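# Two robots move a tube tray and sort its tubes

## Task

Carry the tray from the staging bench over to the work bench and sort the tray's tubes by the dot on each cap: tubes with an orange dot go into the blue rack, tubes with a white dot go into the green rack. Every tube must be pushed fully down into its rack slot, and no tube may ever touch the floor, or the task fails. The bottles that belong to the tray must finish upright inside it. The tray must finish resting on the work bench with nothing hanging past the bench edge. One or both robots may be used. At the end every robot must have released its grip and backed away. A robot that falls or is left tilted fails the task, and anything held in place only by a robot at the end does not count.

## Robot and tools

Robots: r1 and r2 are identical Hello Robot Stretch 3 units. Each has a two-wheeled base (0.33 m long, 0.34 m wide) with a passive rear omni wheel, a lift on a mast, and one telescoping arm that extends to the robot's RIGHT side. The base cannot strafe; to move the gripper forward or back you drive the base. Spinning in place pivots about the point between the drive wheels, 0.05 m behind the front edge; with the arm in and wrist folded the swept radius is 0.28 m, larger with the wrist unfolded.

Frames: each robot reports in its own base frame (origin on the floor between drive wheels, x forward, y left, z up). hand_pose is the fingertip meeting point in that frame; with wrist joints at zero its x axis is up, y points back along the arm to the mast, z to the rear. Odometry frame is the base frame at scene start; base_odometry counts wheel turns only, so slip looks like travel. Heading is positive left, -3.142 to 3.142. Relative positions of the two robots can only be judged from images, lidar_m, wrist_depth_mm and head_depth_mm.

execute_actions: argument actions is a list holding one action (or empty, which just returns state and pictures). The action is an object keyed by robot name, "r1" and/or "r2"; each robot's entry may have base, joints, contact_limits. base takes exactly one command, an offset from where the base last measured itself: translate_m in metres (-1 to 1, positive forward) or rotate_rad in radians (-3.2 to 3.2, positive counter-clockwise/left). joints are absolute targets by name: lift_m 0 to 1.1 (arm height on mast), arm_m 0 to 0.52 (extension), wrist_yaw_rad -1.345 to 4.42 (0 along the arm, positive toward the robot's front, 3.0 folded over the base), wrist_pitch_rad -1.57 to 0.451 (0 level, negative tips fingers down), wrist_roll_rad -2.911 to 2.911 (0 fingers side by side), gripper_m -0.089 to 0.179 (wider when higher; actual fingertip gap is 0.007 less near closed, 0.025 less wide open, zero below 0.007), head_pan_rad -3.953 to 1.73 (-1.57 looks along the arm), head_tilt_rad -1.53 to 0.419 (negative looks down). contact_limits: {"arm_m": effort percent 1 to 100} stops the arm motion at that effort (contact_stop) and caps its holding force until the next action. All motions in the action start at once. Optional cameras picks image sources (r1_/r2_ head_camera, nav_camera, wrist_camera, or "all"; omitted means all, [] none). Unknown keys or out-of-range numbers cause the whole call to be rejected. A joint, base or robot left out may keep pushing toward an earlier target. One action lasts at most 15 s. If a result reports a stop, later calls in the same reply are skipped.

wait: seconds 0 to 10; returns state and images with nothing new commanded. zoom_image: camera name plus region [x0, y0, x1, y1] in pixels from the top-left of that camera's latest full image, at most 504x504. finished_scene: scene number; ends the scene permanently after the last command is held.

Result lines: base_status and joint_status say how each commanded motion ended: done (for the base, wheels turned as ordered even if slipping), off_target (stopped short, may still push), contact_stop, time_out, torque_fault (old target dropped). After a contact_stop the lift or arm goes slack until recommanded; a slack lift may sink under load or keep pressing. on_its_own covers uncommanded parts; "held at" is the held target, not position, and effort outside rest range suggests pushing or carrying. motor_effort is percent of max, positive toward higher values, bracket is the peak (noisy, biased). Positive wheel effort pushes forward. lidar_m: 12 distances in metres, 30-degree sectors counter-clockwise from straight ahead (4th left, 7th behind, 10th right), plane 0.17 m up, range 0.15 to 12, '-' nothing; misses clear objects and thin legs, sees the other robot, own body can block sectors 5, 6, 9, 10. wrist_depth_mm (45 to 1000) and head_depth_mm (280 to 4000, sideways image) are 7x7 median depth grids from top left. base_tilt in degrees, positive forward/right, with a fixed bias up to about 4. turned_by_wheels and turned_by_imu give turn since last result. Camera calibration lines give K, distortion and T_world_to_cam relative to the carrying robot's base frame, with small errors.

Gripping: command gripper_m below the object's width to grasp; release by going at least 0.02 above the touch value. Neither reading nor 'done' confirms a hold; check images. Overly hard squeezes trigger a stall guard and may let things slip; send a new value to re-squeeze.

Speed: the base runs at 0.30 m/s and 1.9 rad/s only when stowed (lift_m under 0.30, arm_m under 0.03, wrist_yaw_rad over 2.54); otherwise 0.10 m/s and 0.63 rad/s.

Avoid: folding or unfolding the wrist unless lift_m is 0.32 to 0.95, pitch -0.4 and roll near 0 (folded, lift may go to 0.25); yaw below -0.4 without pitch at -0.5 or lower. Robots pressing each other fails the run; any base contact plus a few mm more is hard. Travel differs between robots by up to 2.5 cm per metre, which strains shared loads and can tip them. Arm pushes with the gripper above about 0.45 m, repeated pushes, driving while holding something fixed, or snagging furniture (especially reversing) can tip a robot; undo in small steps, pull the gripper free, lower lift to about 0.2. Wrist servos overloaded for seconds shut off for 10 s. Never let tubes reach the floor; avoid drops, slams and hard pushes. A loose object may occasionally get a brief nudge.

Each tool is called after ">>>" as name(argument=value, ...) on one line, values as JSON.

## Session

>>> execute_actions(actions=[])

Scene clock: 0.00 s.
r1.base_odometry: x=+0.000 y=+0.000 heading=+0.000 (m, m, rad; r1's odometry frame)
r1.turned_by_wheels: +0.000 (rad since the last result)
r1.turned_by_imu: +0.000 (rad since the last result)
r1.base_tilt: forward=-1.4 right=+1.7 (deg)
r1.lidar_m: 1.12 1.10 1.17 1.70 4.16 2.07 1.13 2.47 1.43 1.43 3.28 1.45
r1.head_depth_mm: 1408 1406 1411 1419 1416 1427 1437 / 1316 1314 1326 1323 1342 1351 1349 / 1241 1239 1249 1257 1260 1265 1266 / 1175 1177 1187 1192 1196 1195 1204 / 1118 1120 1136 1126 1126 1137 1150 / 1063 1066 1070 1079 1077 1086 1084 / 1019 1016 1020 1027 1031 1031 1031
r1.base_status: not commanded
r1.joint_positions: lift_m=+0.507 arm_m=-0.001 wrist_yaw_rad=+2.930 wrist_pitch_rad=-0.453 wrist_roll_rad=-0.013 gripper_m=+0.037 head_pan_rad=+0.007 head_tilt_rad=+0.010
r1.joint_status: not commanded
r1.motor_effort: left_wheel=+0 right_wheel=+0 lift_m=+23 arm_m=+0 wrist_yaw_rad=+0 wrist_pitch_rad=+8 wrist_roll_rad=+0 gripper_m=+0 head_pan_rad=-1 head_tilt_rad=+3 (%)
r1.hand_pose: x=+0.0249 y=+0.0708 z=+0.5123 quat_wxyz=(+0.230, +0.697, +0.087, +0.673) (m; r1's base frame)
r1.wrist_depth_mm: - - - - - - 818 / - - - - - - 869 / - - - - - - 902 / - - - - - - 939 / 911 884 942 911 930 884 885 / 744 748 - 737 781 730 746 / 642 636 651 642 630 645 634
r2.base_odometry: x=+0.000 y=+0.000 heading=+0.000 (m, m, rad; r2's odometry frame)
r2.turned_by_wheels: +0.000 (rad since the last result)
r2.turned_by_imu: +0.000 (rad since the last result)
r2.base_tilt: forward=+0.0 right=-0.9 (deg)
r2.lidar_m: 1.46 1.17 1.16 1.27 1.96 2.23 1.20 1.73 2.49 1.25 1.47 2.99
r2.head_depth_mm: 1914 3028 3478 3462 3544 2780 1933 / 1925 2562 2729 2718 2713 2634 1927 / 1902 2196 2213 2190 2222 2249 1956 / 1803 1833 1855 1872 1879 1896 1855 / 1609 1617 1624 1627 1634 1651 1632 / 1408 1414 1429 1432 1441 1443 1456 / 1263 1266 1274 1280 1289 1283 1294
r2.base_status: not commanded
r2.joint_positions: lift_m=+0.447 arm_m=+0.002 wrist_yaw_rad=+3.097 wrist_pitch_rad=-0.581 wrist_roll_rad=+0.015 gripper_m=+0.037 head_pan_rad=-0.017 head_tilt_rad=-0.014
r2.joint_status: not commanded
r2.motor_effort: left_wheel=-1 right_wheel=+0 lift_m=+35 arm_m=-1 wrist_yaw_rad=+0 wrist_pitch_rad=+3 wrist_roll_rad=+0 gripper_m=+0 head_pan_rad=+0 head_tilt_rad=+3 (%)
r2.hand_pose: x=-0.0122 y=+0.0539 z=+0.4251 quat_wxyz=(+0.219, +0.686, +0.186, +0.668) (m; r2's base frame)
r2.wrist_depth_mm: - - - - - - 936 / - - - - - - - / - - - - - 983 - / 906 859 - 889 884 859 832 / 750 756 745 754 751 730 729 / 664 654 644 647 642 627 628 / 581 578 - - 551 564 554
pictures: r1_head_camera (sideways: a quarter turn clockwise sets it upright), r1_nav_camera (sideways: a quarter turn counterclockwise sets it upright), r1_wrist_camera, r2_head_camera (sideways: a quarter turn clockwise sets it upright), r2_nav_camera (sideways: a quarter turn counterclockwise sets it upright), r2_wrist_camera
camera_calibration (this result's frames):
r1_head_camera: T_world_to_cam=[[-0.0187769, 0.0595485, -0.998049, 1.31672], [0.0355967, 0.997632, 0.0588539, -0.0751693], [0.99919, -0.0344221, -0.0208522, -0.0178797], [0, 0, 0, 1]] pos_world=[0.0452649, -0.00403274, 1.3182]
r1_nav_camera: T_world_to_cam=[[0.0345763, 0.0377597, 0.998688, -1.26089], [0.0585581, -0.997646, 0.0356929, 0.00373086], [0.997685, 0.0572472, -0.036706, -0.00288187], [0, 0, 0, 1]] pos_world=[0.0462537, 0.051498, 1.259]
r1_wrist_camera: T_world_to_cam=[[0.982351, -0.186894, 0.00752196, -0.00942875], [-0.0985584, -0.551383, -0.82841, 0.50465], [0.158972, 0.813048, -0.560072, 0.388096], [0, 0, 0, 1]] pos_world=[-0.00269679, -0.0390479, 0.635489]
r2_head_camera: T_world_to_cam=[[-0.0741201, 0.0213546, -0.997021, 1.32326], [0.0301949, 0.99936, 0.01916, -0.0289277], [0.996792, -0.0286848, -0.0747175, 0.0480705], [0, 0, 0, 1]] pos_world=[0.0510375, 0.00203035, 1.32347]
r2_nav_camera: T_world_to_cam=[[-0.00799246, -0.0131224, 0.999882, -1.26206], [-0.0529037, -0.998508, -0.0135273, 0.0753689], [0.998568, -0.0530056, 0.00728631, -0.0573491], [0, 0, 0, 1]] pos_world=[0.0511673, 0.0556554, 1.26334]
r2_wrist_camera: T_world_to_cam=[[0.995105, -0.0911145, -0.0382695, 0.0366183], [-0.0890518, -0.658821, -0.74701, 0.388981], [0.0428508, 0.746762, -0.66371, 0.39997], [0, 0, 0, 1]] pos_world=[-0.0189386, -0.0390766, 0.557439]
Images, in order (width x height): r1_head_camera 896x504, r1_nav_camera 672x504, r1_wrist_camera 644x364, r2_head_camera 896x504, r2_nav_camera 672x504, r2_wrist_camera 644x364.

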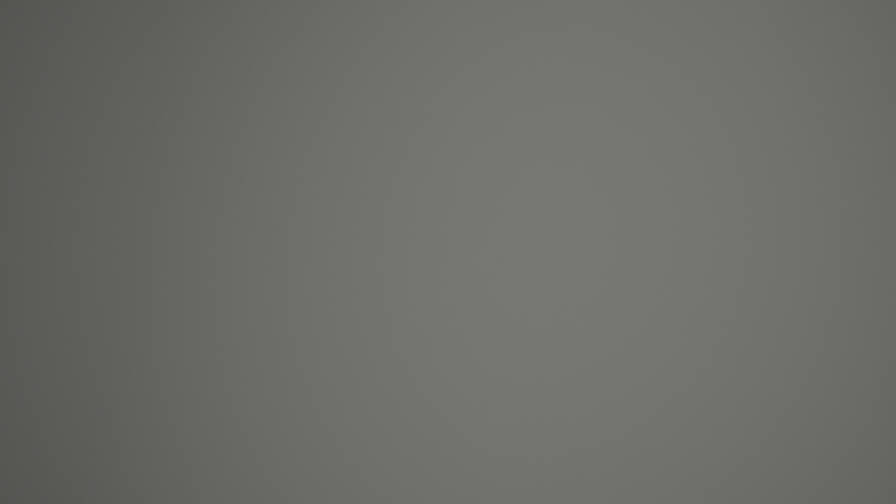

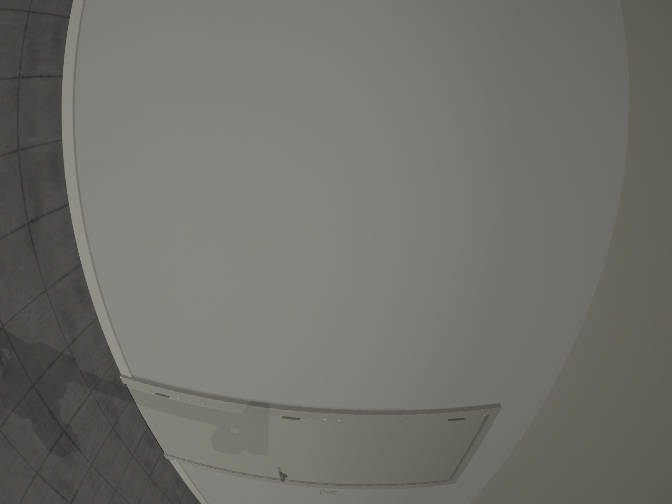

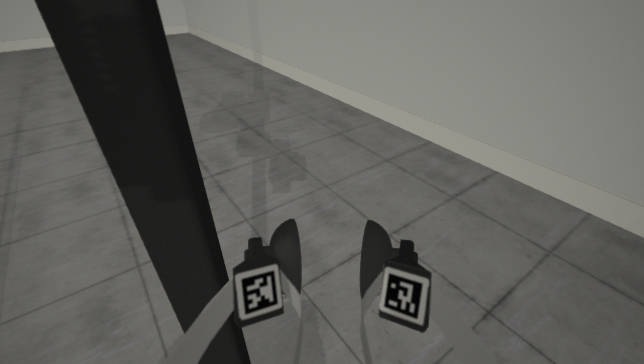

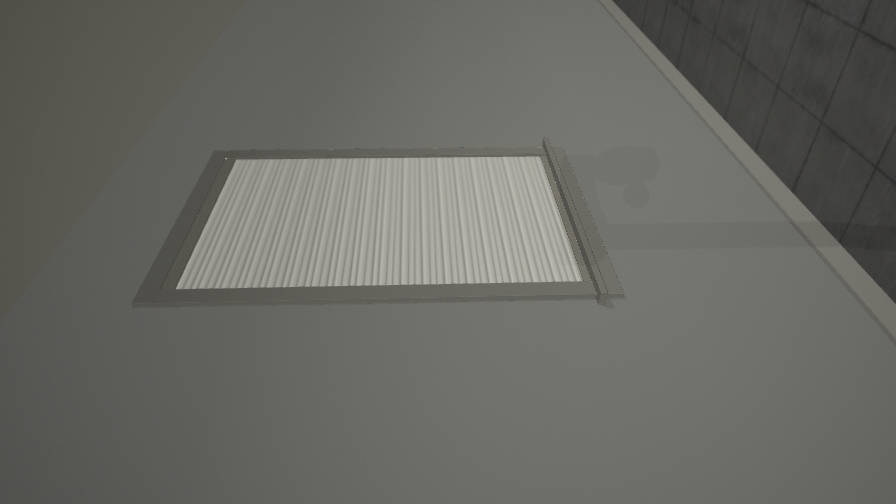

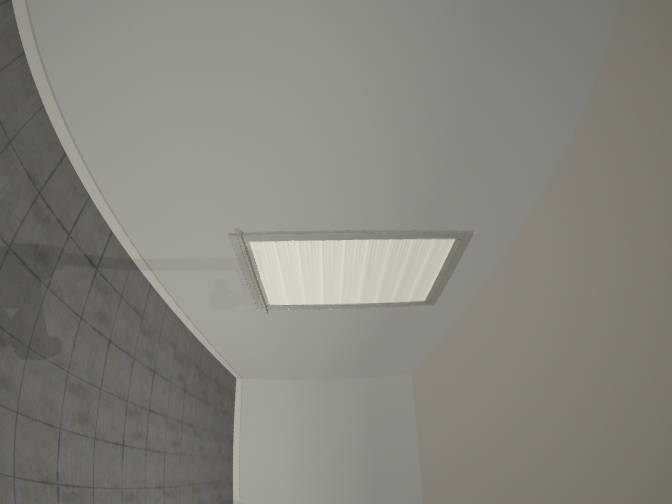

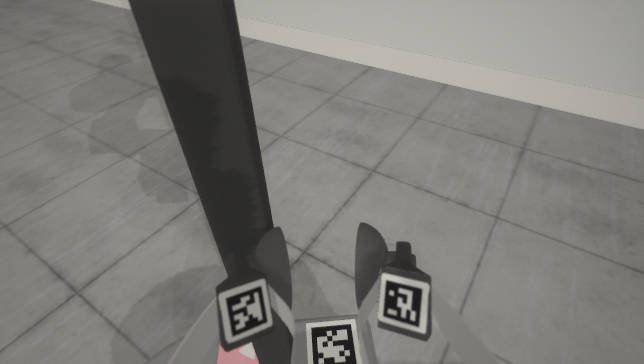

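>>> execute_actions(actions=[{"r1":{"base":{"rotate_rad":-1.45},"joints":{"head_pan_rad":-0.2,"head_tilt_rad":-0.45,"lift_m":0.28}},"r2":{"base":{"rotate_rad":-0.31},"joints":{"head_pan_rad":-1.0,"head_tilt_rad":-0.45,"lift_m":0.28,"wrist_pitch_rad":-0.4}}}], cameras=["r1_head_camera","r1_nav_camera","r2_head_camera","r2_nav_camera"])

Scene clock: 3.67 s.
r1.base_odometry: x=+0.000 y=+0.000 heading=-1.450 (m, m, rad; r1's odometry frame)
r1.turned_by_wheels: -1.450 (rad since the last result)
r1.turned_by_imu: -1.444 (rad since the last result)
r1.base_tilt: forward=-1.5 right=+1.7 (deg)
r1.lidar_m: 2.68 2.44 1.32 1.10 1.10 1.24 2.02 2.26 1.13 1.70 2.46 1.43
r1.head_depth_mm: - - 1821 2684 2000 1607 1332 / - - 1707 2472 2042 1605 1332 / - - 1710 2560 1889 1612 1335 / - - 1952 2707 2038 1620 1334 / - - 3354 2723 2026 1618 1340 / - - 3648 2731 2046 1622 1346 / - - - 2761 2046 1620 1343
r1.base_status: done
r1.joint_positions: lift_m=+0.280 arm_m=-0.001 wrist_yaw_rad=+2.930 wrist_pitch_rad=-0.454 wrist_roll_rad=-0.013 gripper_m=+0.037 head_pan_rad=-0.193 head_tilt_rad=-0.444
r1.joint_status: all done
r1.motor_effort: left_wheel=+3(11) right_wheel=-1(5) lift_m=+18(22) arm_m=+0(0) wrist_yaw_rad=+0(0) wrist_pitch_rad=+8(8) wrist_roll_rad=+0(0) gripper_m=+0(0) head_pan_rad=-4(23) head_tilt_rad=-3(39) (%)
r1.hand_pose: x=+0.0249 y=+0.0707 z=+0.2849 quat_wxyz=(+0.231, +0.697, +0.087, +0.673) (m; r1's base frame)
r1.wrist_depth_mm: 786 - - - - - - / 866 - - - - - - / 894 - 934 925 919 919 916 / 716 666 707 697 701 694 707 / 569 572 592 572 596 565 568 / 479 495 - 496 497 477 474 / - - - - 401 412 409
r2.base_odometry: x=+0.000 y=+0.000 heading=-0.310 (m, m, rad; r2's odometry frame)
r2.turned_by_wheels: -0.310 (rad since the last result)
r2.turned_by_imu: -0.305 (rad since the last result)
r2.base_tilt: forward=+0.1 right=-0.8 (deg)
r2.lidar_m: 2.00 1.28 1.17 1.17 1.44 2.87 1.51 1.20 2.47 1.76 1.25 2.14
r2.head_depth_mm: 3567 3881 3907 2422 1935 1556 1266 / - - 1971 2531 2011 1557 1273 / - - 1979 1424 1788 1557 1275 / - - 1991 2661 1931 1562 1274 / - - 2224 2843 2016 1561 1280 / - - 2497 2596 2004 1580 1276 / 3768 - - 2846 2024 1559 1277
r2.base_status: done
r2.joint_positions: lift_m=+0.281 arm_m=+0.002 wrist_yaw_rad=+3.097 wrist_pitch_rad=-0.420 wrist_roll_rad=+0.015 gripper_m=+0.037 head_pan_rad=-0.993 head_tilt_rad=-0.444
r2.joint_status: all done
r2.motor_effort: left_wheel=+0(3) right_wheel=-2(5) lift_m=+17(30) arm_m=-1(1) wrist_yaw_rad=-1(0) wrist_pitch_rad=+6(5) wrist_roll_rad=+0(0) gripper_m=+0(0) head_pan_rad=-5(51) head_tilt_rad=-3(34) (%)
r2.hand_pose: x=-0.0112 y=+0.0770 z=+0.2929 quat_wxyz=(+0.164, +0.699, +0.131, +0.683) (m; r2's base frame)
r2.wrist_depth_mm: - - - - - - 941 / - - - - - - - / - - - - - - - / 837 805 - 805 765 751 774 / 668 653 - 625 634 610 609 / 547 538 537 550 542 525 512 / 473 492 - - 439 447 446
pictures: r1_head_camera (sideways: a quarter turn clockwise sets it upright), r1_nav_camera (sideways: a quarter turn counterclockwise sets it upright), r2_head_camera (sideways: a quarter turn clockwise sets it upright), r2_nav_camera (sideways: a quarter turn counterclockwise sets it upright)
camera_calibration (this result's frames):
r1_head_camera: T_world_to_cam=[[-0.434968, 0.145795, -0.888565, 1.17615], [0.253777, 0.966652, 0.0343798, -0.0446095], [0.863945, -0.210543, -0.457462, 0.551219], [0, 0, 0, 1]] pos_world=[0.0466869, -0.0123006, 1.29878]
r1_nav_camera: T_world_to_cam=[[0.468376, -0.0532821, 0.881921, -1.11096], [-0.130128, -0.991454, 0.00920939, 0.039374], [0.873894, -0.119076, -0.471307, 0.563522], [0, 0, 0, 1]] pos_world=[0.0330093, 0.0469455, 1.245]
r2_head_camera: T_world_to_cam=[[-0.247512, 0.416369, -0.874857, 1.16474], [0.848471, 0.529111, 0.0117717, -0.0242917], [0.467798, -0.739378, -0.484238, 0.584288], [0, 0, 0, 1]] pos_world=[0.0355698, -0.0401002, 1.30221]
r2_nav_camera: T_world_to_cam=[[0.213092, -0.351029, 0.911795, -1.14818], [-0.858067, -0.51353, 0.00283304, 0.0589781], [0.467239, -0.782985, -0.410635, 0.489865], [0, 0, 0, 1]] pos_world=[0.0663908, 0.010799, 1.2479]
Images, in order (width x height): r1_head_camera 896x504, r1_nav_camera 672x504, r2_head_camera 896x504, r2_nav_camera 672x504.

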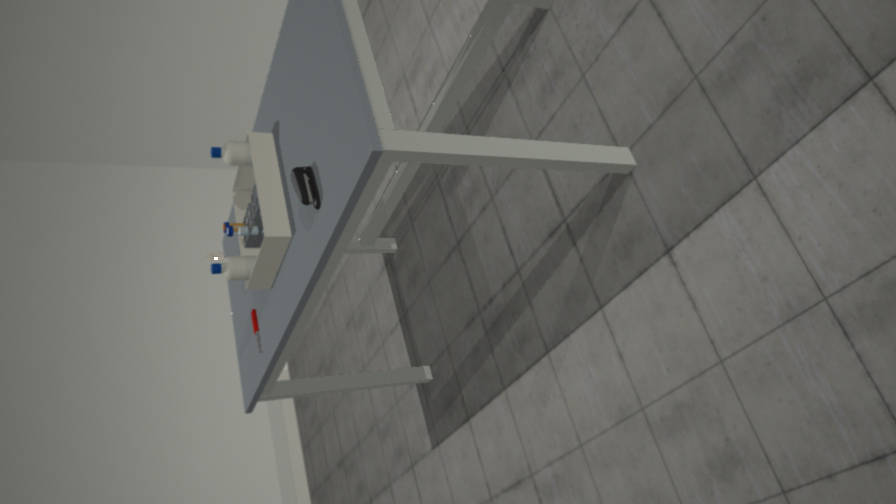

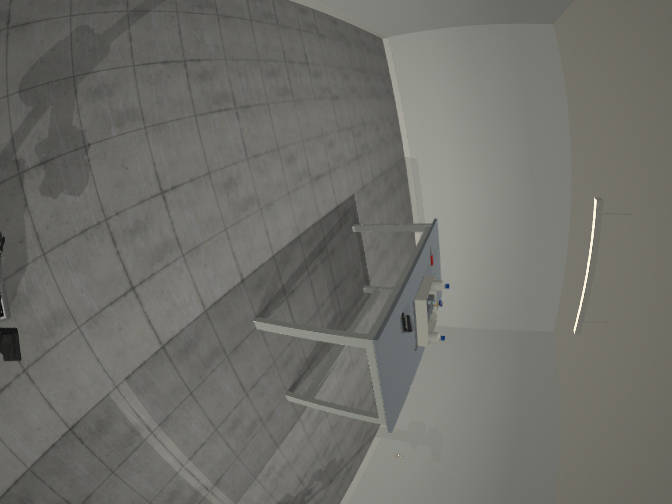

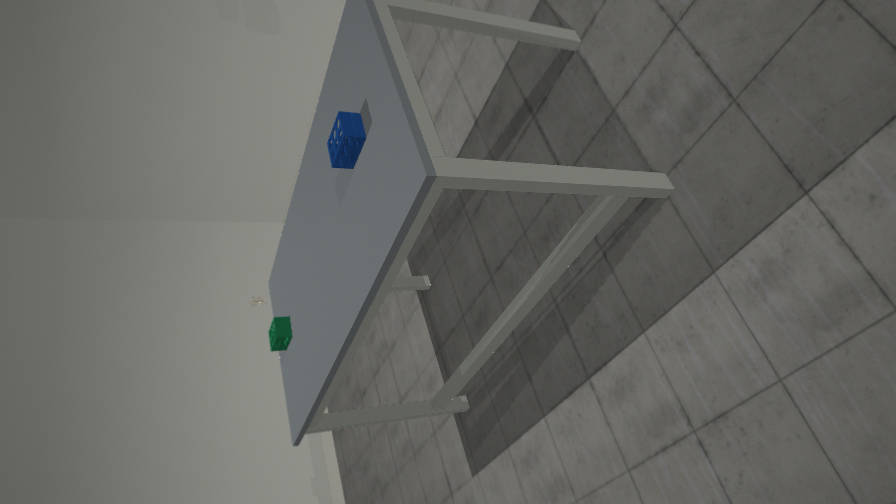

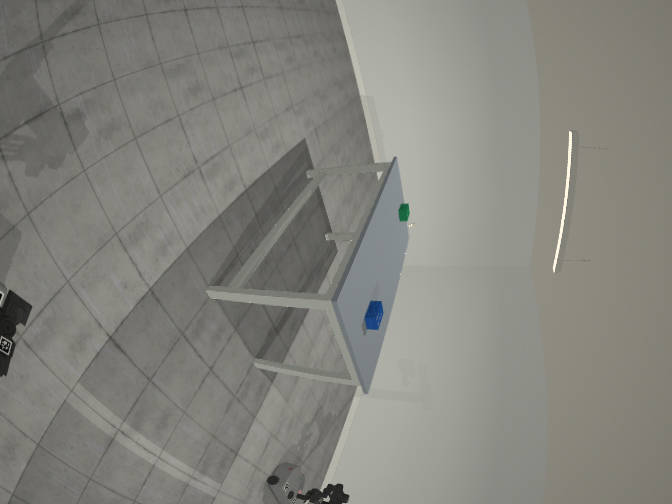

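>>> execute_actions(actions=[{"r1":{"base":{"translate_m":1}},"r2":{"base":{"translate_m":-0.9}}}], cameras=[])

>>> execute_actions(actions=[{"r1":{"base":{"translate_m":0.95}},"r2":{"base":{"translate_m":-0.68}}}], cameras=[])

>>> execute_actions(actions=[{"r1":{"base":{"rotate_rad":0.318},"joints":{"head_pan_rad":-1.57,"head_tilt_rad":-0.8,"lift_m":0.94,"wrist_pitch_rad":-0.4}},"r2":{"base":{"rotate_rad":-0.368},"joints":{"head_pan_rad":-1.57,"head_tilt_rad":-0.8,"lift_m":0.94}}}], cameras=["r1_head_camera","r2_head_camera"])

>>> execute_actions(actions=[{"r1":{"joints":{"wrist_yaw_rad":1.57,"arm_m":0.15}},"r2":{"joints":{"wrist_yaw_rad":1.57,"arm_m":0.15}}}], cameras=[])

>>> execute_actions(actions=[{"r1":{"joints":{"lift_m":1.05,"wrist_pitch_rad":-1.55,"gripper_m":0.05,"arm_m":0.27}},"r2":{"joints":{"lift_m":1.04,"wrist_pitch_rad":-1.56,"gripper_m":0.05,"arm_m":0.27}}}], cameras=["r1_head_camera","r1_wrist_camera","r2_head_camera","r2_wrist_camera"])

Scene clock: 9.47 s.
r1.base_odometry: x=+0.121 y=-0.993 heading=-1.450 (m, m, rad; r1's odometry frame)
r1.turned_by_wheels: +0.000 (rad since the last result)
r1.turned_by_imu: +0.001 (rad since the last result)
r1.base_tilt: forward=-1.4 right=+1.7 (deg)
r1.lidar_m: 1.68 3.11 1.67 1.40 1.41 1.58 2.60 1.70 2.03 3.34 0.63 1.42
r1.head_depth_mm: 3822 - 3981 1090 901 1598 1330 / - - 1435 1108 1871 1617 1327 / 3802 - 1711 1184 2027 1625 1334 / 3667 - 1720 1326 2010 1615 1342 / 3450 3759 1731 2508 1950 1622 1339 / 3285 3544 3653 2614 2032 1600 1345 / 3125 3369 3547 2694 2051 1625 1337
r1.base_status: done
r1.joint_positions: lift_m=+0.280 arm_m=-0.001 wrist_yaw_rad=+2.930 wrist_pitch_rad=-0.454 wrist_roll_rad=-0.013 gripper_m=+0.037 head_pan_rad=-0.193 head_tilt_rad=-0.445
r1.joint_status: not commanded
r1.motor_effort: left_wheel=+3(13) right_wheel=-1(5) lift_m=+19(19) arm_m=+1(1) wrist_yaw_rad=+0(1) wrist_pitch_rad=+8(8) wrist_roll_rad=+0(0) gripper_m=+0(0) head_pan_rad=-4(4) head_tilt_rad=-3(4) (%)
r1.hand_pose: x=+0.0248 y=+0.0707 z=+0.2849 quat_wxyz=(+0.231, +0.697, +0.087, +0.673) (m; r1's base frame)
r1.wrist_depth_mm: - - - - - - - / - - - - - - - / 917 - 913 924 932 955 920 / 715 682 710 707 707 706 715 / 575 577 589 571 584 570 570 / 477 492 - 495 493 479 474 / - - - - 403 411 411
r2.base_odometry: x=-0.857 y=+0.274 heading=-0.310 (m, m, rad; r2's odometry frame)
r2.turned_by_wheels: +0.000 (rad since the last result)
r2.turned_by_imu: +0.000 (rad since the last result)
r2.base_tilt: forward=-0.1 right=-0.7 (deg)
r2.lidar_m: 2.54 1.63 1.48 1.49 1.83 3.51 0.96 0.61 0.55 3.30 2.12 1.83
r2.head_depth_mm: 3294 3494 3681 2810 2004 1557 1272 / 3652 3870 - 2808 2014 1566 1276 / - - - 2804 2003 1556 1271 / - - - 2682 2013 1563 1271 / - - 3673 2861 2020 1550 1275 / - - 2114 2844 2023 1568 1279 / - - 2216 2537 2020 1566 1280
r2.base_status: done
r2.joint_positions: lift_m=+0.281 arm_m=+0.002 wrist_yaw_rad=+3.097 wrist_pitch_rad=-0.419 wrist_roll_rad=+0.015 gripper_m=+0.037 head_pan_rad=-0.993 head_tilt_rad=-0.445
r2.joint_status: not commanded
r2.motor_effort: left_wheel=+0(3) right_wheel=-1(7) lift_m=+18(18) arm_m=-2(1) wrist_yaw_rad=+0(0) wrist_pitch_rad=+5(5) wrist_roll_rad=+0(0) gripper_m=+0(0) head_pan_rad=-5(3) head_tilt_rad=-3(3) (%)
r2.hand_pose: x=-0.0112 y=+0.0771 z=+0.2930 quat_wxyz=(+0.164, +0.699, +0.131, +0.683) (m; r2's base frame)
r2.wrist_depth_mm: - - - - - - - / - - - - - - - / - - - - - - 983 / 807 802 - 770 771 767 752 / 665 663 - 643 646 625 603 / 549 539 539 533 539 518 509 / 471 487 - - 444 450 445
pictures: none
No camera images: the call's "cameras" was empty. Leave "cameras" out to get every camera's image.

Scene clock: 14.40 s.
r1.base_odometry: x=+0.235 y=-1.936 heading=-1.450 (m, m, rad; r1's odometry frame)
r1.turned_by_wheels: +0.000 (rad since the last result)
r1.turned_by_imu: +0.001 (rad since the last result)
r1.base_tilt: forward=-1.5 right=+1.5 (deg)
r1.lidar_m: 0.74 2.74 2.04 1.68 1.68 1.91 3.11 0.79 0.81 0.97 0.97 1.09
r1.head_depth_mm: 3246 3555 3722 1115 834 666 553 / 3099 3403 3680 2714 838 667 581 / 2937 3170 3426 2723 843 690 1308 / 2761 2923 3215 2688 840 1001 1278 / 2598 2804 3055 2728 1829 1518 1298 / 2505 2630 2887 2713 2049 1620 1343 / 2363 2515 2659 2772 2048 1623 1341
r1.base_status: done
r1.joint_positions: lift_m=+0.280 arm_m=-0.001 wrist_yaw_rad=+2.930 wrist_pitch_rad=-0.454 wrist_roll_rad=-0.013 gripper_m=+0.037 head_pan_rad=-0.193 head_tilt_rad=-0.445
r1.joint_status: not commanded
r1.motor_effort: left_wheel=+3(14) right_wheel=-1(4) lift_m=+18(18) arm_m=+1(0) wrist_yaw_rad=+1(0) wrist_pitch_rad=+8(8) wrist_roll_rad=+0(0) gripper_m=+0(0) head_pan_rad=-4(4) head_tilt_rad=-3(3) (%)
r1.hand_pose: x=+0.0248 y=+0.0706 z=+0.2849 quat_wxyz=(+0.231, +0.697, +0.087, +0.673) (m; r1's base frame)
r1.wrist_depth_mm: - - - - - - - / - - - - - - - / 896 - 929 935 945 918 925 / 707 678 713 703 716 700 704 / 573 578 592 569 595 566 570 / 480 492 - 492 490 480 483 / - - - - 397 410 406
r2.base_odometry: x=-1.505 y=+0.482 heading=-0.310 (m, m, rad; r2's odometry frame)
r2.turned_by_wheels: +0.000 (rad since the last result)
r2.turned_by_imu: +0.000 (rad since the last result)
r2.base_tilt: forward=-0.1 right=-0.6 (deg)
r2.lidar_m: 2.95 1.89 1.73 1.74 2.14 2.88 0.55 0.35 0.32 0.32 0.39 2.39
r2.head_depth_mm: 3027 3260 3460 1169 831 646 528 / 3359 3587 3821 2844 837 648 528 / 3765 - - 2826 837 647 1180 / - - - 2817 836 671 1239 / - - - 2852 839 939 1184 / - - - 2673 2012 1560 1279 / - - 3664 2877 2021 1567 1274
r2.base_status: done
r2.joint_positions: lift_m=+0.281 arm_m=+0.002 wrist_yaw_rad=+3.097 wrist_pitch_rad=-0.419 wrist_roll_rad=+0.015 gripper_m=+0.037 head_pan_rad=-0.993 head_tilt_rad=-0.445
r2.joint_status: not commanded
r2.motor_effort: left_wheel=+0(3) right_wheel=-1(6) lift_m=+18(18) arm_m=-1(1) wrist_yaw_rad=+0(0) wrist_pitch_rad=+6(6) wrist_roll_rad=+0(0) gripper_m=+0(1) head_pan_rad=-4(4) head_tilt_rad=-3(3) (%)
r2.hand_pose: x=-0.0112 y=+0.0771 z=+0.2930 quat_wxyz=(+0.164, +0.699, +0.131, +0.683) (m; r2's base frame)
r2.wrist_depth_mm: - - - - - - - / - - - - - - - / - - - - - 1000 973 / 828 810 - 785 773 752 735 / 671 646 - 629 636 628 615 / 556 545 541 543 545 523 522 / 480 497 - - 439 453 441
pictures: none
No camera images: the call's "cameras" was empty. Leave "cameras" out to get every camera's image.

Scene clock: 21.23 s.
r1.base_odometry: x=+0.235 y=-1.936 heading=-1.132 (m, m, rad; r1's odometry frame)
r1.turned_by_wheels: +0.318 (rad since the last result)
r1.turned_by_imu: +0.317 (rad since the last result)
r1.base_tilt: forward=-1.5 right=+1.7 (deg)
r1.lidar_m: 2.74 2.41 1.76 1.68 1.75 2.42 2.51 0.79 1.01 0.97 1.01 0.74
r1.head_depth_mm: 2785 1052 853 - - 1281 1144 / 2766 1049 783 667 - 1266 1162 / 2777 828 784 658 - - - / 2683 1057 791 676 - - - / 2768 1041 700 641 - 1260 1164 / 2734 1051 797 667 618 1256 1145 / 2687 1052 843 699 600 1237 1143
r1.base_status: done
r1.joint_positions: lift_m=+0.940 arm_m=-0.001 wrist_yaw_rad=+2.930 wrist_pitch_rad=-0.420 wrist_roll_rad=-0.013 gripper_m=+0.037 head_pan_rad=-1.563 head_tilt_rad=-0.790
r1.joint_status: all done
r1.motor_effort: left_wheel=-3(9) right_wheel=+2(7) lift_m=+27(28) arm_m=+0(0) wrist_yaw_rad=+0(0) wrist_pitch_rad=+11(12) wrist_roll_rad=+0(0) gripper_m=+0(1) head_pan_rad=-4(44) head_tilt_rad=-7(37) (%)
r1.hand_pose: x=+0.0258 y=+0.0751 z=+0.9520 quat_wxyz=(+0.219, +0.699, +0.075, +0.677) (m; r1's base frame)
r1.wrist_depth_mm: - - - - - - - / - - - - - - - / - - - - - - - / - - - - - - - / - - - - - - - / - - - - - - - / - - - - - - -
r2.base_odometry: x=-1.505 y=+0.482 heading=-0.678 (m, m, rad; r2's odometry frame)
r2.turned_by_wheels: -0.368 (rad since the last result)
r2.turned_by_imu: -0.362 (rad since the last result)
r2.base_tilt: forward=+0.0 right=-0.8 (deg)
r2.lidar_m: 2.40 2.44 1.79 1.73 1.79 2.46 2.88 0.45 0.33 0.32 0.33 0.45
r2.head_depth_mm: 2613 2837 859 - - 1238 1067 / 2639 2853 780 742 - 1235 1062 / 2600 2804 852 731 - - - / 2535 2768 779 620 - 1213 - / 2575 2827 888 713 - 1228 1067 / 2614 2800 888 713 603 1207 1069 / 2606 2824 885 712 597 1203 1060
r2.base_status: done
r2.joint_positions: lift_m=+0.939 arm_m=+0.002 wrist_yaw_rad=+3.097 wrist_pitch_rad=-0.419 wrist_roll_rad=+0.015 gripper_m=+0.037 head_pan_rad=-1.563 head_tilt_rad=-0.791
r2.joint_status: all done
r2.motor_effort: left_wheel=+1(4) right_wheel=-2(6) lift_m=+53(55) arm_m=-1(1) wrist_yaw_rad=+0(0) wrist_pitch_rad=+5(5) wrist_roll_rad=+0(0) gripper_m=+1(0) head_pan_rad=-5(41) head_tilt_rad=-5(32) (%)
r2.hand_pose: x=-0.0112 y=+0.0771 z=+0.9518 quat_wxyz=(+0.164, +0.699, +0.131, +0.683) (m; r2's base frame)
r2.wrist_depth_mm: - - - - - - - / - - - - - - - / - - - - - - - / - - - - - - - / - - - - - - - / - - - - - - - / - - - - - - -
pictures: r1_head_camera (sideways: a quarter turn clockwise sets it upright), r2_head_camera (sideways: a quarter turn clockwise sets it upright)
camera_calibration (this result's frames):
r1_head_camera: T_world_to_cam=[[0.0539219, 0.729491, -0.681862, 0.90371], [0.997911, -0.0636984, 0.0107674, -0.0183978], [-0.0355788, -0.681018, -0.731402, 0.913076], [0, 0, 0, 1]] pos_world=[0.00211576, -0.0385994, 1.28423]
r2_head_camera: T_world_to_cam=[[0.0142543, 0.752158, -0.658828, 0.881553], [0.999875, -0.0152716, 0.0041982, -0.0153518], [-0.00690364, -0.658806, -0.752281, 0.935866], [0, 0, 0, 1]] pos_world=[0.00924477, -0.046748, 1.28489]
Images, in order (width x height): r1_head_camera 896x504, r2_head_camera 896x504.

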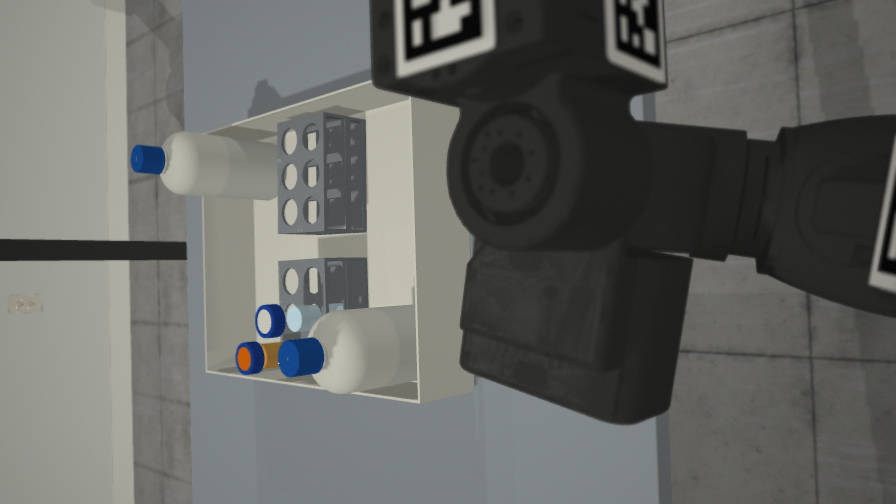

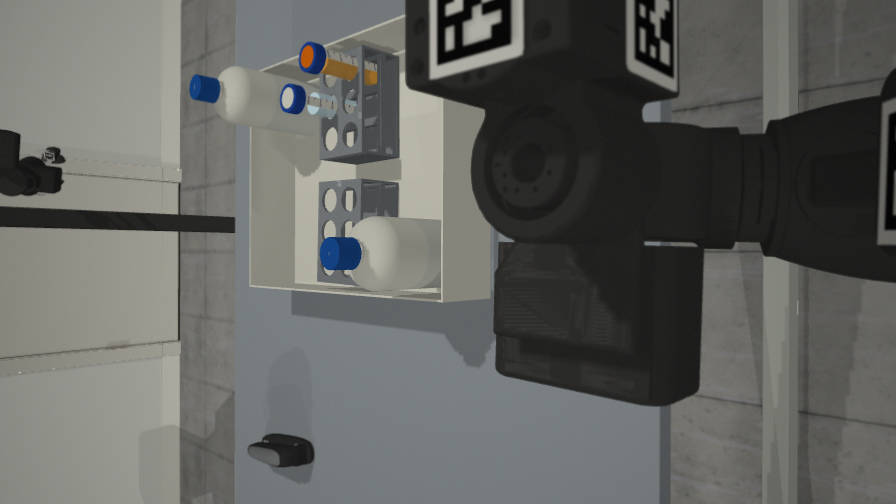

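Scene clock: 23.60 s.
r1.base_odometry: x=+0.235 y=-1.936 heading=-1.132 (m, m, rad; r1's odometry frame)
r1.turned_by_wheels: +0.000 (rad since the last result)
r1.turned_by_imu: +0.000 (rad since the last result)
r1.base_tilt: forward=-1.4 right=+1.6 (deg)
r1.lidar_m: 2.74 2.41 1.77 1.68 1.75 2.42 2.51 0.79 1.00 0.97 1.01 0.73
r1.head_depth_mm: 2763 - 815 699 601 1258 1148 / 2789 - 770 664 602 1267 1143 / 2779 2782 - 661 600 1268 1140 / 2757 2614 - 658 601 1269 1140 / 2759 1051 700 - 600 1269 1140 / 2717 1048 759 - 600 1245 1141 / 2703 1049 859 697 588 1248 1145
r1.base_status: not commanded
r1.joint_positions: lift_m=+0.940 arm_m=+0.150 wrist_yaw_rad=+1.573 wrist_pitch_rad=-0.420 wrist_roll_rad=-0.013 gripper_m=+0.037 head_pan_rad=-1.563 head_tilt_rad=-0.790
r1.joint_status: all done
r1.motor_effort: left_wheel=-3(2) right_wheel=+2(2) lift_m=+27(27) arm_m=+4(3) wrist_yaw_rad=-2(3) wrist_pitch_rad=+11(11) wrist_roll_rad=+0(0) gripper_m=+0(0) head_pan_rad=-3(3) head_tilt_rad=-6(6) (%)
r1.hand_pose: x=+0.2028 y=-0.2943 z=+0.9520 quat_wxyz=(+0.596, +0.591, -0.380, +0.389) (m; r1's base frame)
r1.wrist_depth_mm: - - - - - - - / - - - - - - - / - - - - - - - / - - - - 562 566 559 / - - - 489 466 445 449 / - - - - 371 372 369 / - - - - 310 315 316
r2.base_odometry: x=-1.505 y=+0.482 heading=-0.678 (m, m, rad; r2's odometry frame)
r2.turned_by_wheels: +0.000 (rad since the last result)
r2.turned_by_imu: -0.001 (rad since the last result)
r2.base_tilt: forward=+0.0 right=-1.0 (deg)
r2.lidar_m: 2.39 2.43 1.79 1.73 1.80 2.46 2.88 0.45 0.33 0.32 0.33 0.45
r2.head_depth_mm: 2552 2898 712 659 597 1209 1069 / 2448 2889 755 660 597 1215 1067 / 1179 2826 - 661 596 1218 1068 / 2546 2742 780 - 596 1209 1067 / 2582 2809 902 - 597 1212 1069 / 2616 2797 949 - 596 1207 1065 / 2659 2858 887 736 584 1208 1063
r2.base_status: not commanded
r2.joint_positions: lift_m=+0.939 arm_m=+0.150 wrist_yaw_rad=+1.573 wrist_pitch_rad=-0.419 wrist_roll_rad=+0.015 gripper_m=+0.037 head_pan_rad=-1.563 head_tilt_rad=-0.791
r2.joint_status: all done
r2.motor_effort: left_wheel=+0(0) right_wheel=-2(2) lift_m=+53(53) arm_m=+2(2) wrist_yaw_rad=-3(5) wrist_pitch_rad=+5(5) wrist_roll_rad=+0(0) gripper_m=+0(0) head_pan_rad=-4(4) head_tilt_rad=-5(6) (%)
r2.hand_pose: x=+0.2029 y=-0.2942 z=+0.9518 quat_wxyz=(+0.590, +0.596, -0.388, +0.381) (m; r2's base frame)
r2.wrist_depth_mm: - - - - - - - / - - - - - - - / - - - - - - - / - - - 649 574 572 565 / - - - 510 482 455 456 / - - - 424 397 396 385 / - - - 360 326 334 333
pictures: none
No camera images: the call's "cameras" was empty. Leave "cameras" out to get every camera's image.

Scene clock: 25.73 s.
r1.base_odometry: x=+0.235 y=-1.936 heading=-1.132 (m, m, rad; r1's odometry frame)
r1.turned_by_wheels: +0.000 (rad since the last result)
r1.turned_by_imu: +0.000 (rad since the last result)
r1.base_tilt: forward=-1.4 right=+1.6 (deg)
r1.lidar_m: 2.74 2.41 1.77 1.68 1.74 2.41 2.51 0.79 1.01 0.97 1.01 0.73
r1.head_depth_mm: 2784 1053 840 700 600 1268 1149 / 2788 1017 779 664 601 1260 1142 / - - 782 663 599 1270 1143 / 2745 921 795 668 600 1269 1142 / 2750 898 701 651 600 1261 1143 / 2709 1049 794 669 600 1240 1148 / 2710 1050 841 698 599 1241 1146
r1.base_status: not commanded
r1.joint_positions: lift_m=+1.050 arm_m=+0.270 wrist_yaw_rad=+1.572 wrist_pitch_rad=-1.543 wrist_roll_rad=-0.013 gripper_m=+0.050 head_pan_rad=-1.563 head_tilt_rad=-0.790
r1.joint_status: all done
r1.motor_effort: left_wheel=-3(3) right_wheel=+2(2) lift_m=+27(27) arm_m=+4(4) wrist_yaw_rad=-1(2) wrist_pitch_rad=-5(11) wrist_roll_rad=+0(0) gripper_m=+0(56) head_pan_rad=-4(3) head_tilt_rad=-7(6) (%)
r1.hand_pose: x=-0.0385 y=-0.4148 z=+0.9316 quat_wxyz=(+0.707, +0.707, -0.005, +0.014) (m; r1's base frame)
r1.wrist_depth_mm: - - 307 306 297 169 132 / - - 313 311 266 175 245 / - - 319 317 312 310 279 / - - 325 323 319 317 311 / - - 334 329 325 322 294 / - - - 337 - 326 269 / - - 344 343 314 315 273
r2.base_odometry: x=-1.505 y=+0.482 heading=-0.678 (m, m, rad; r2's odometry frame)
r2.turned_by_wheels: +0.000 (rad since the last result)
r2.turned_by_imu: -0.001 (rad since the last result)
r2.base_tilt: forward=-0.1 right=-0.7 (deg)
r2.lidar_m: 2.39 2.45 1.79 1.73 1.79 2.46 2.88 0.45 0.33 0.32 0.33 0.45
r2.head_depth_mm: 2646 2813 857 661 598 1214 1065 / 2618 2794 776 661 598 1205 1069 / - - 812 660 599 1207 1068 / 2588 2804 767 619 596 1218 1068 / 2575 2855 882 694 595 1205 1066 / 2592 2854 884 711 598 1213 1065 / 2623 2850 882 713 598 1207 1062
r2.base_status: not commanded
r2.joint_positions: lift_m=+1.039 arm_m=+0.270 wrist_yaw_rad=+1.572 wrist_pitch_rad=-1.554 wrist_roll_rad=+0.015 gripper_m=+0.050 head_pan_rad=-1.563 head_tilt_rad=-0.791
r2.joint_status: all done
r2.motor_effort: left_wheel=+0(1) right_wheel=-2(2) lift_m=+53(54) arm_m=+1(2) wrist_yaw_rad=-2(3) wrist_pitch_rad=-2(4) wrist_roll_rad=+0(0) gripper_m=+1(65) head_pan_rad=-4(4) head_tilt_rad=-6(5) (%)
r2.hand_pose: x=-0.0413 y=-0.4149 z=+0.9214 quat_wxyz=(+0.707, +0.707, -0.010, +0.001) (m; r2's base frame)
r2.wrist_depth_mm: - - 302 303 306 308 311 / - - 308 310 311 309 309 / - - 314 317 240 172 253 / - - 320 320 247 174 141 / - - 328 330 324 332 295 / - - - 335 - 332 302 / - - 344 341 343 343 284
pictures: r1_head_camera (sideways: a quarter turn clockwise sets it upright), r1_wrist_camera, r2_head_camera (sideways: a quarter turn clockwise sets it upright), r2_wrist_camera
camera_calibration (this result's frames):
r1_head_camera: T_world_to_cam=[[0.0540942, 0.729478, -0.681862, 0.903709], [0.997896, -0.0639342, 0.0107674, -0.0183977], [-0.0357397, -0.681009, -0.731402, 0.913077], [0, 0, 0, 1]] pos_world=[0.00210664, -0.0385984, 1.28423]
r1_wrist_camera: T_world_to_cam=[[0.0177197, -0.999702, -0.0167994, -0.392748], [-0.993365, -0.0195119, 0.11334, -0.113103], [-0.113634, 0.0146796, -0.993414, 1.0899], [0, 0, 0, 1]] pos_world=[0.0184572, -0.410837, 1.08894]
r2_head_camera: T_world_to_cam=[[0.0143701, 0.752156, -0.658828, 0.881553], [0.999872, -0.0154255, 0.0041982, -0.0153517], [-0.00700503, -0.658805, -0.752281, 0.935867], [0, 0, 0, 1]] pos_world=[0.00923757, -0.0467485, 1.28489]
r2_wrist_camera: T_world_to_cam=[[-0.0569211, -0.998232, 0.017095, -0.428923], [-0.99015, 0.0586375, 0.127143, -0.0966593], [-0.127921, -0.00968949, -0.991737, 1.06205], [0, 0, 0, 1]] pos_world=[0.0157366, -0.412206, 1.0729]
Images, in order (width x height): r1_head_camera 896x504, r1_wrist_camera 644x364, r2_head_camera 896x504, r2_wrist_camera 644x364.

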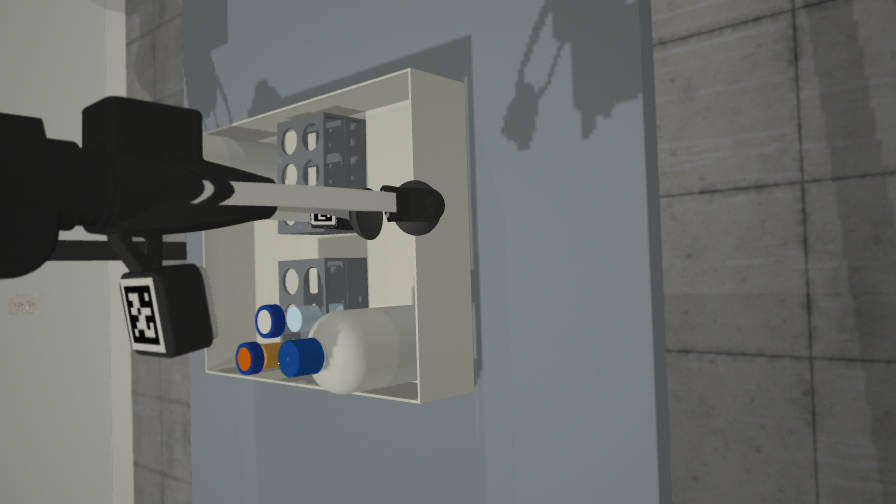

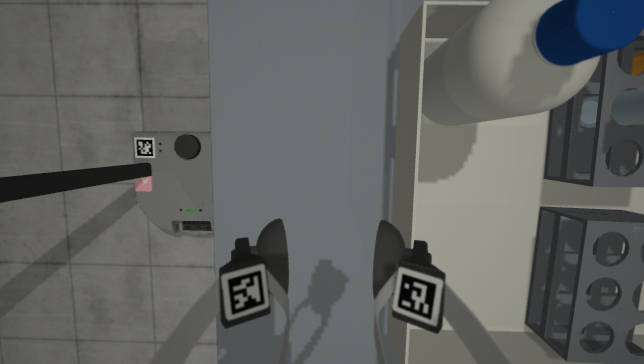

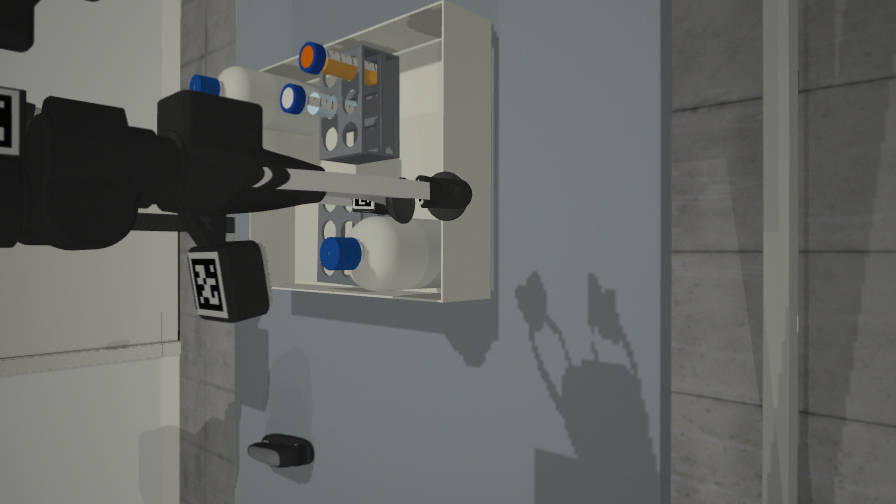

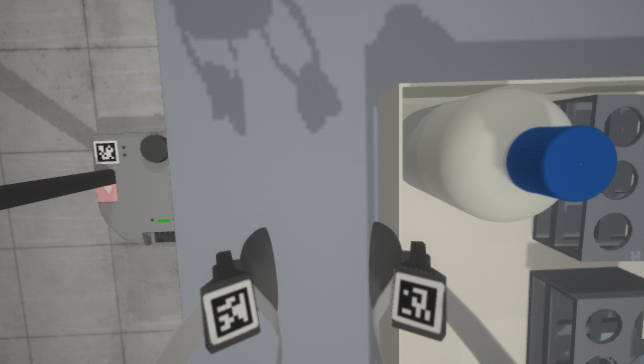

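>>> execute_actions(actions=[{"r1":{"base":{"translate_m":0.018},"joints":{"arm_m":0.335,"lift_m":1.0,"wrist_yaw_rad":1.55}},"r2":{"base":{"translate_m":-0.062},"joints":{"arm_m":0.328,"lift_m":1.0,"wrist_yaw_rad":1.54}}}], cameras=[])

>>> execute_actions(actions=[{"r1":{"joints":{"lift_m":0.932}},"r2":{"joints":{"lift_m":0.923}}}], cameras=["r1_head_camera","r1_wrist_camera","r2_head_camera","r2_wrist_camera"])

Scene clock: 27.70 s.
r1.base_odometry: x=+0.243 y=-1.952 heading=-1.132 (m, m, rad; r1's odometry frame)
r1.turned_by_wheels: +0.000 (rad since the last result)
r1.turned_by_imu: +0.000 (rad since the last result)
r1.base_tilt: forward=-1.4 right=+1.7 (deg)
r1.lidar_m: 2.72 2.42 1.77 1.68 1.75 2.42 2.53 0.81 1.00 0.97 1.01 0.72
r1.head_depth_mm: - 1055 839 682 601 1262 1138 / 2795 1013 772 664 602 1262 1139 / - - 782 663 600 1261 1150 / 1309 919 783 669 601 1257 1144 / 2742 2625 602 654 599 1268 1144 / 2725 1052 816 685 600 1245 1139 / 2677 1051 837 700 598 1241 1136
r1.base_status: done
r1.joint_positions: lift_m=+1.000 arm_m=+0.335 wrist_yaw_rad=+1.552 wrist_pitch_rad=-1.544 wrist_roll_rad=-0.013 gripper_m=+0.050 head_pan_rad=-1.563 head_tilt_rad=-0.790
r1.joint_status: all done
r1.motor_effort: left_wheel=-3(4) right_wheel=+2(6) lift_m=+19(26) arm_m=+4(4) wrist_yaw_rad=-2(3) wrist_pitch_rad=-4(4) wrist_roll_rad=+0(0) gripper_m=+0(0) head_pan_rad=-4(4) head_tilt_rad=-6(6) (%)
r1.hand_pose: x=-0.0386 y=-0.4795 z=+0.8822 quat_wxyz=(+0.707, +0.707, -0.011, +0.007) (m; r1's base frame)
r1.wrist_depth_mm: - 263 259 258 121 86 196 / - 267 266 262 124 124 201 / - 272 271 268 155 255 199 / - 276 275 273 270 265 209 / - 284 282 279 275 272 246 / - 290 287 282 - 274 218 / - - 293 291 284 265 251
r2.base_odometry: x=-1.553 y=+0.520 heading=-0.678 (m, m, rad; r2's odometry frame)
r2.turned_by_wheels: +0.000 (rad since the last result)
r2.turned_by_imu: +0.000 (rad since the last result)
r2.base_tilt: forward=+0.0 right=-0.8 (deg)
r2.lidar_m: 2.45 2.44 1.79 1.73 1.79 2.45 2.81 0.45 0.33 0.32 0.33 0.45
r2.head_depth_mm: - 2747 887 713 598 1210 1067 / 2652 2838 791 662 597 1211 1069 / - - 777 660 597 1212 1065 / 2630 2887 795 658 599 1211 1064 / 2588 2827 781 640 598 1210 1069 / 2624 2801 887 712 596 1212 1071 / 2617 2856 885 714 595 1216 1060
r2.base_status: done
r2.joint_positions: lift_m=+1.001 arm_m=+0.328 wrist_yaw_rad=+1.543 wrist_pitch_rad=-1.555 wrist_roll_rad=+0.015 gripper_m=+0.050 head_pan_rad=-1.563 head_tilt_rad=-0.791
r2.joint_status: all done
r2.motor_effort: left_wheel=+0(2) right_wheel=-1(5) lift_m=+18(49) arm_m=+2(6) wrist_yaw_rad=-3(5) wrist_pitch_rad=-1(2) wrist_roll_rad=+0(0) gripper_m=+0(0) head_pan_rad=-3(3) head_tilt_rad=-6(6) (%)
r2.hand_pose: x=-0.0414 y=-0.4723 z=+0.8828 quat_wxyz=(+0.707, +0.707, -0.020, -0.010) (m; r2's base frame)
r2.wrist_depth_mm: 990 264 262 192 125 134 211 / - 268 270 265 134 247 214 / - 274 276 275 274 273 219 / - 280 280 277 282 282 253 / - 283 283 284 288 288 241 / - 291 - 292 - 290 235 / - 294 296 299 299 269 239
pictures: none
No camera images: the call's "cameras" was empty. Leave "cameras" out to get every camera's image.

Scene clock: 29.23 s.
r1.base_odometry: x=+0.243 y=-1.952 heading=-1.132 (m, m, rad; r1's odometry frame)
r1.turned_by_wheels: +0.000 (rad since the last result)
r1.turned_by_imu: +0.000 (rad since the last result)
r1.base_tilt: forward=-1.4 right=+1.8 (deg)
r1.lidar_m: 2.72 2.41 1.77 1.68 1.74 2.42 2.52 0.81 1.01 0.97 1.00 0.72
r1.head_depth_mm: 2747 - 795 669 600 1260 1144 / - 841 769 666 599 1269 1137 / - - 770 662 599 1264 1142 / 677 910 782 668 600 1258 1136 / 2769 1047 597 653 600 1262 1142 / 2739 1054 815 682 599 1241 1147 / 2753 1050 839 699 600 1244 1137
r1.base_status: not commanded
r1.joint_positions: lift_m=+0.932 arm_m=+0.335 wrist_yaw_rad=+1.552 wrist_pitch_rad=-1.544 wrist_roll_rad=-0.013 gripper_m=+0.050 head_pan_rad=-1.563 head_tilt_rad=-0.790
r1.joint_status: all done
r1.motor_effort: left_wheel=-3(3) right_wheel=+2(2) lift_m=+18(18) arm_m=+4(4) wrist_yaw_rad=-2(2) wrist_pitch_rad=-4(4) wrist_roll_rad=+0(0) gripper_m=+1(1) head_pan_rad=-5(3) head_tilt_rad=-7(6) (%)
r1.hand_pose: x=-0.0386 y=-0.4795 z=+0.8142 quat_wxyz=(+0.707, +0.707, -0.011, +0.007) (m; r1's base frame)
r1.wrist_depth_mm: 198 197 195 193 70 58 55 / 201 201 199 195 84 63 59 / 208 204 203 201 155 80 166 / 211 208 207 203 202 201 194 / - 213 211 208 205 204 202 / - 218 215 213 - 208 186 / - 222 221 217 215 213 204
r2.base_odometry: x=-1.553 y=+0.520 heading=-0.678 (m, m, rad; r2's odometry frame)
r2.turned_by_wheels: +0.000 (rad since the last result)
r2.turned_by_imu: +0.000 (rad since the last result)
r2.base_tilt: forward=-0.1 right=-0.7 (deg)
r2.lidar_m: 2.45 2.44 1.79 1.73 1.79 2.46 2.82 0.45 0.33 0.32 0.33 0.45
r2.head_depth_mm: 2622 2855 - 696 596 1207 1066 / 2541 784 754 661 598 1215 1066 / 661 - - 661 599 1214 1069 / 730 2806 827 660 598 1207 1065 / 2583 2836 829 641 598 1207 1071 / 2614 2793 885 713 597 1213 1063 / 2612 2824 886 713 596 1212 1068
r2.base_status: not commanded
r2.joint_positions: lift_m=+0.924 arm_m=+0.328 wrist_yaw_rad=+1.543 wrist_pitch_rad=-1.555 wrist_roll_rad=+0.015 gripper_m=+0.050 head_pan_rad=-1.563 head_tilt_rad=-0.791
r2.joint_status: all done
r2.motor_effort: left_wheel=+0(0) right_wheel=-2(2) lift_m=+17(17) arm_m=+2(2) wrist_yaw_rad=-3(4) wrist_pitch_rad=-1(2) wrist_roll_rad=+0(0) gripper_m=+0(0) head_pan_rad=-5(4) head_tilt_rad=-5(5) (%)
r2.hand_pose: x=-0.0414 y=-0.4723 z=+0.8058 quat_wxyz=(+0.707, +0.707, -0.020, -0.010) (m; r2's base frame)
r2.wrist_depth_mm: 187 188 190 137 70 61 60 / 192 193 194 194 102 76 191 / 195 195 197 198 197 199 195 / 198 200 201 201 202 202 198 / 202 204 206 206 205 208 207 / 206 207 - 211 - 210 207 / 211 211 214 214 215 216 211
pictures: r1_head_camera (sideways: a quarter turn clockwise sets it upright), r1_wrist_camera, r2_head_camera (sideways: a quarter turn clockwise sets it upright), r2_wrist_camera
camera_calibration (this result's frames):
r1_head_camera: T_world_to_cam=[[0.0540956, 0.729478, -0.681862, 0.903709], [0.997896, -0.0639361, 0.0107674, -0.0183977], [-0.035741, -0.681009, -0.731402, 0.913077], [0, 0, 0, 1]] pos_world=[0.00210656, -0.0385984, 1.28423]
r1_wrist_camera: T_world_to_cam=[[-0.00172403, -0.999857, -0.0168093, -0.460185], [-0.993489, -0.00020225, 0.113927, -0.0924295], [-0.113914, 0.0168963, -0.993347, 0.975162], [0, 0, 0, 1]] pos_world=[0.0184636, -0.476615, 0.971469]
r2_head_camera: T_world_to_cam=[[0.0143713, 0.752156, -0.658828, 0.881553], [0.999872, -0.0154271, 0.0041982, -0.0153517], [-0.00700613, -0.658805, -0.752281, 0.935867], [0, 0, 0, 1]] pos_world=[0.0092375, -0.0467485, 1.28489]
r2_wrist_camera: T_world_to_cam=[[-0.0862041, -0.99613, 0.0171337, -0.484518], [-0.987916, 0.0876915, 0.1278, -0.0654697], [-0.128808, -0.00590978, -0.991652, 0.948446], [0, 0, 0, 1]] pos_world=[0.0157211, -0.471297, 0.957197]
Images, in order (width x height): r1_head_camera 896x504, r1_wrist_camera 644x364, r2_head_camera 896x504, r2_wrist_camera 644x364.

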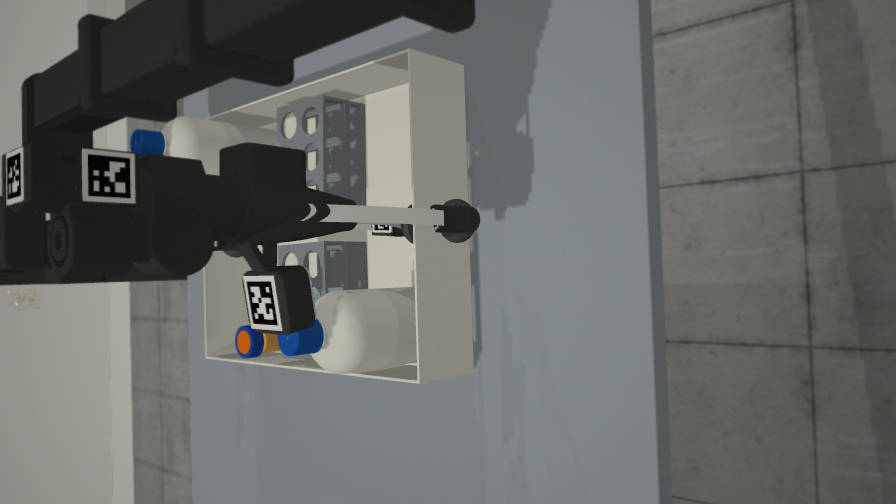

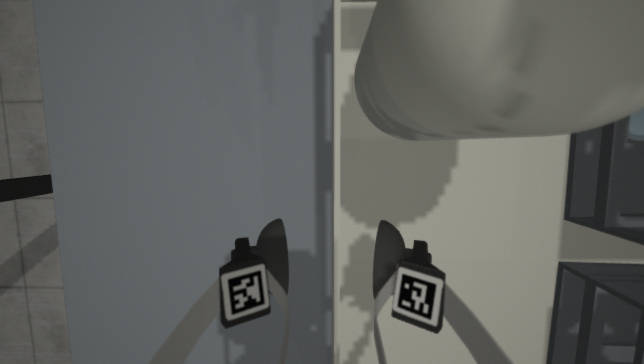

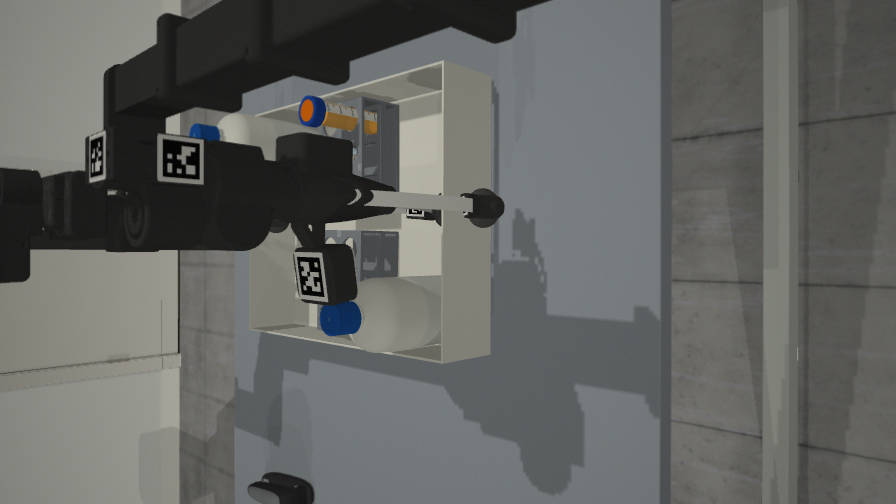

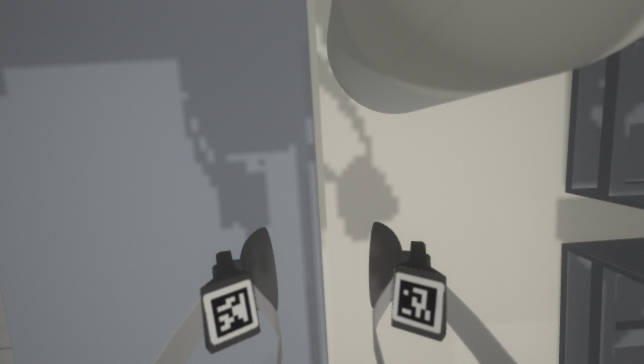

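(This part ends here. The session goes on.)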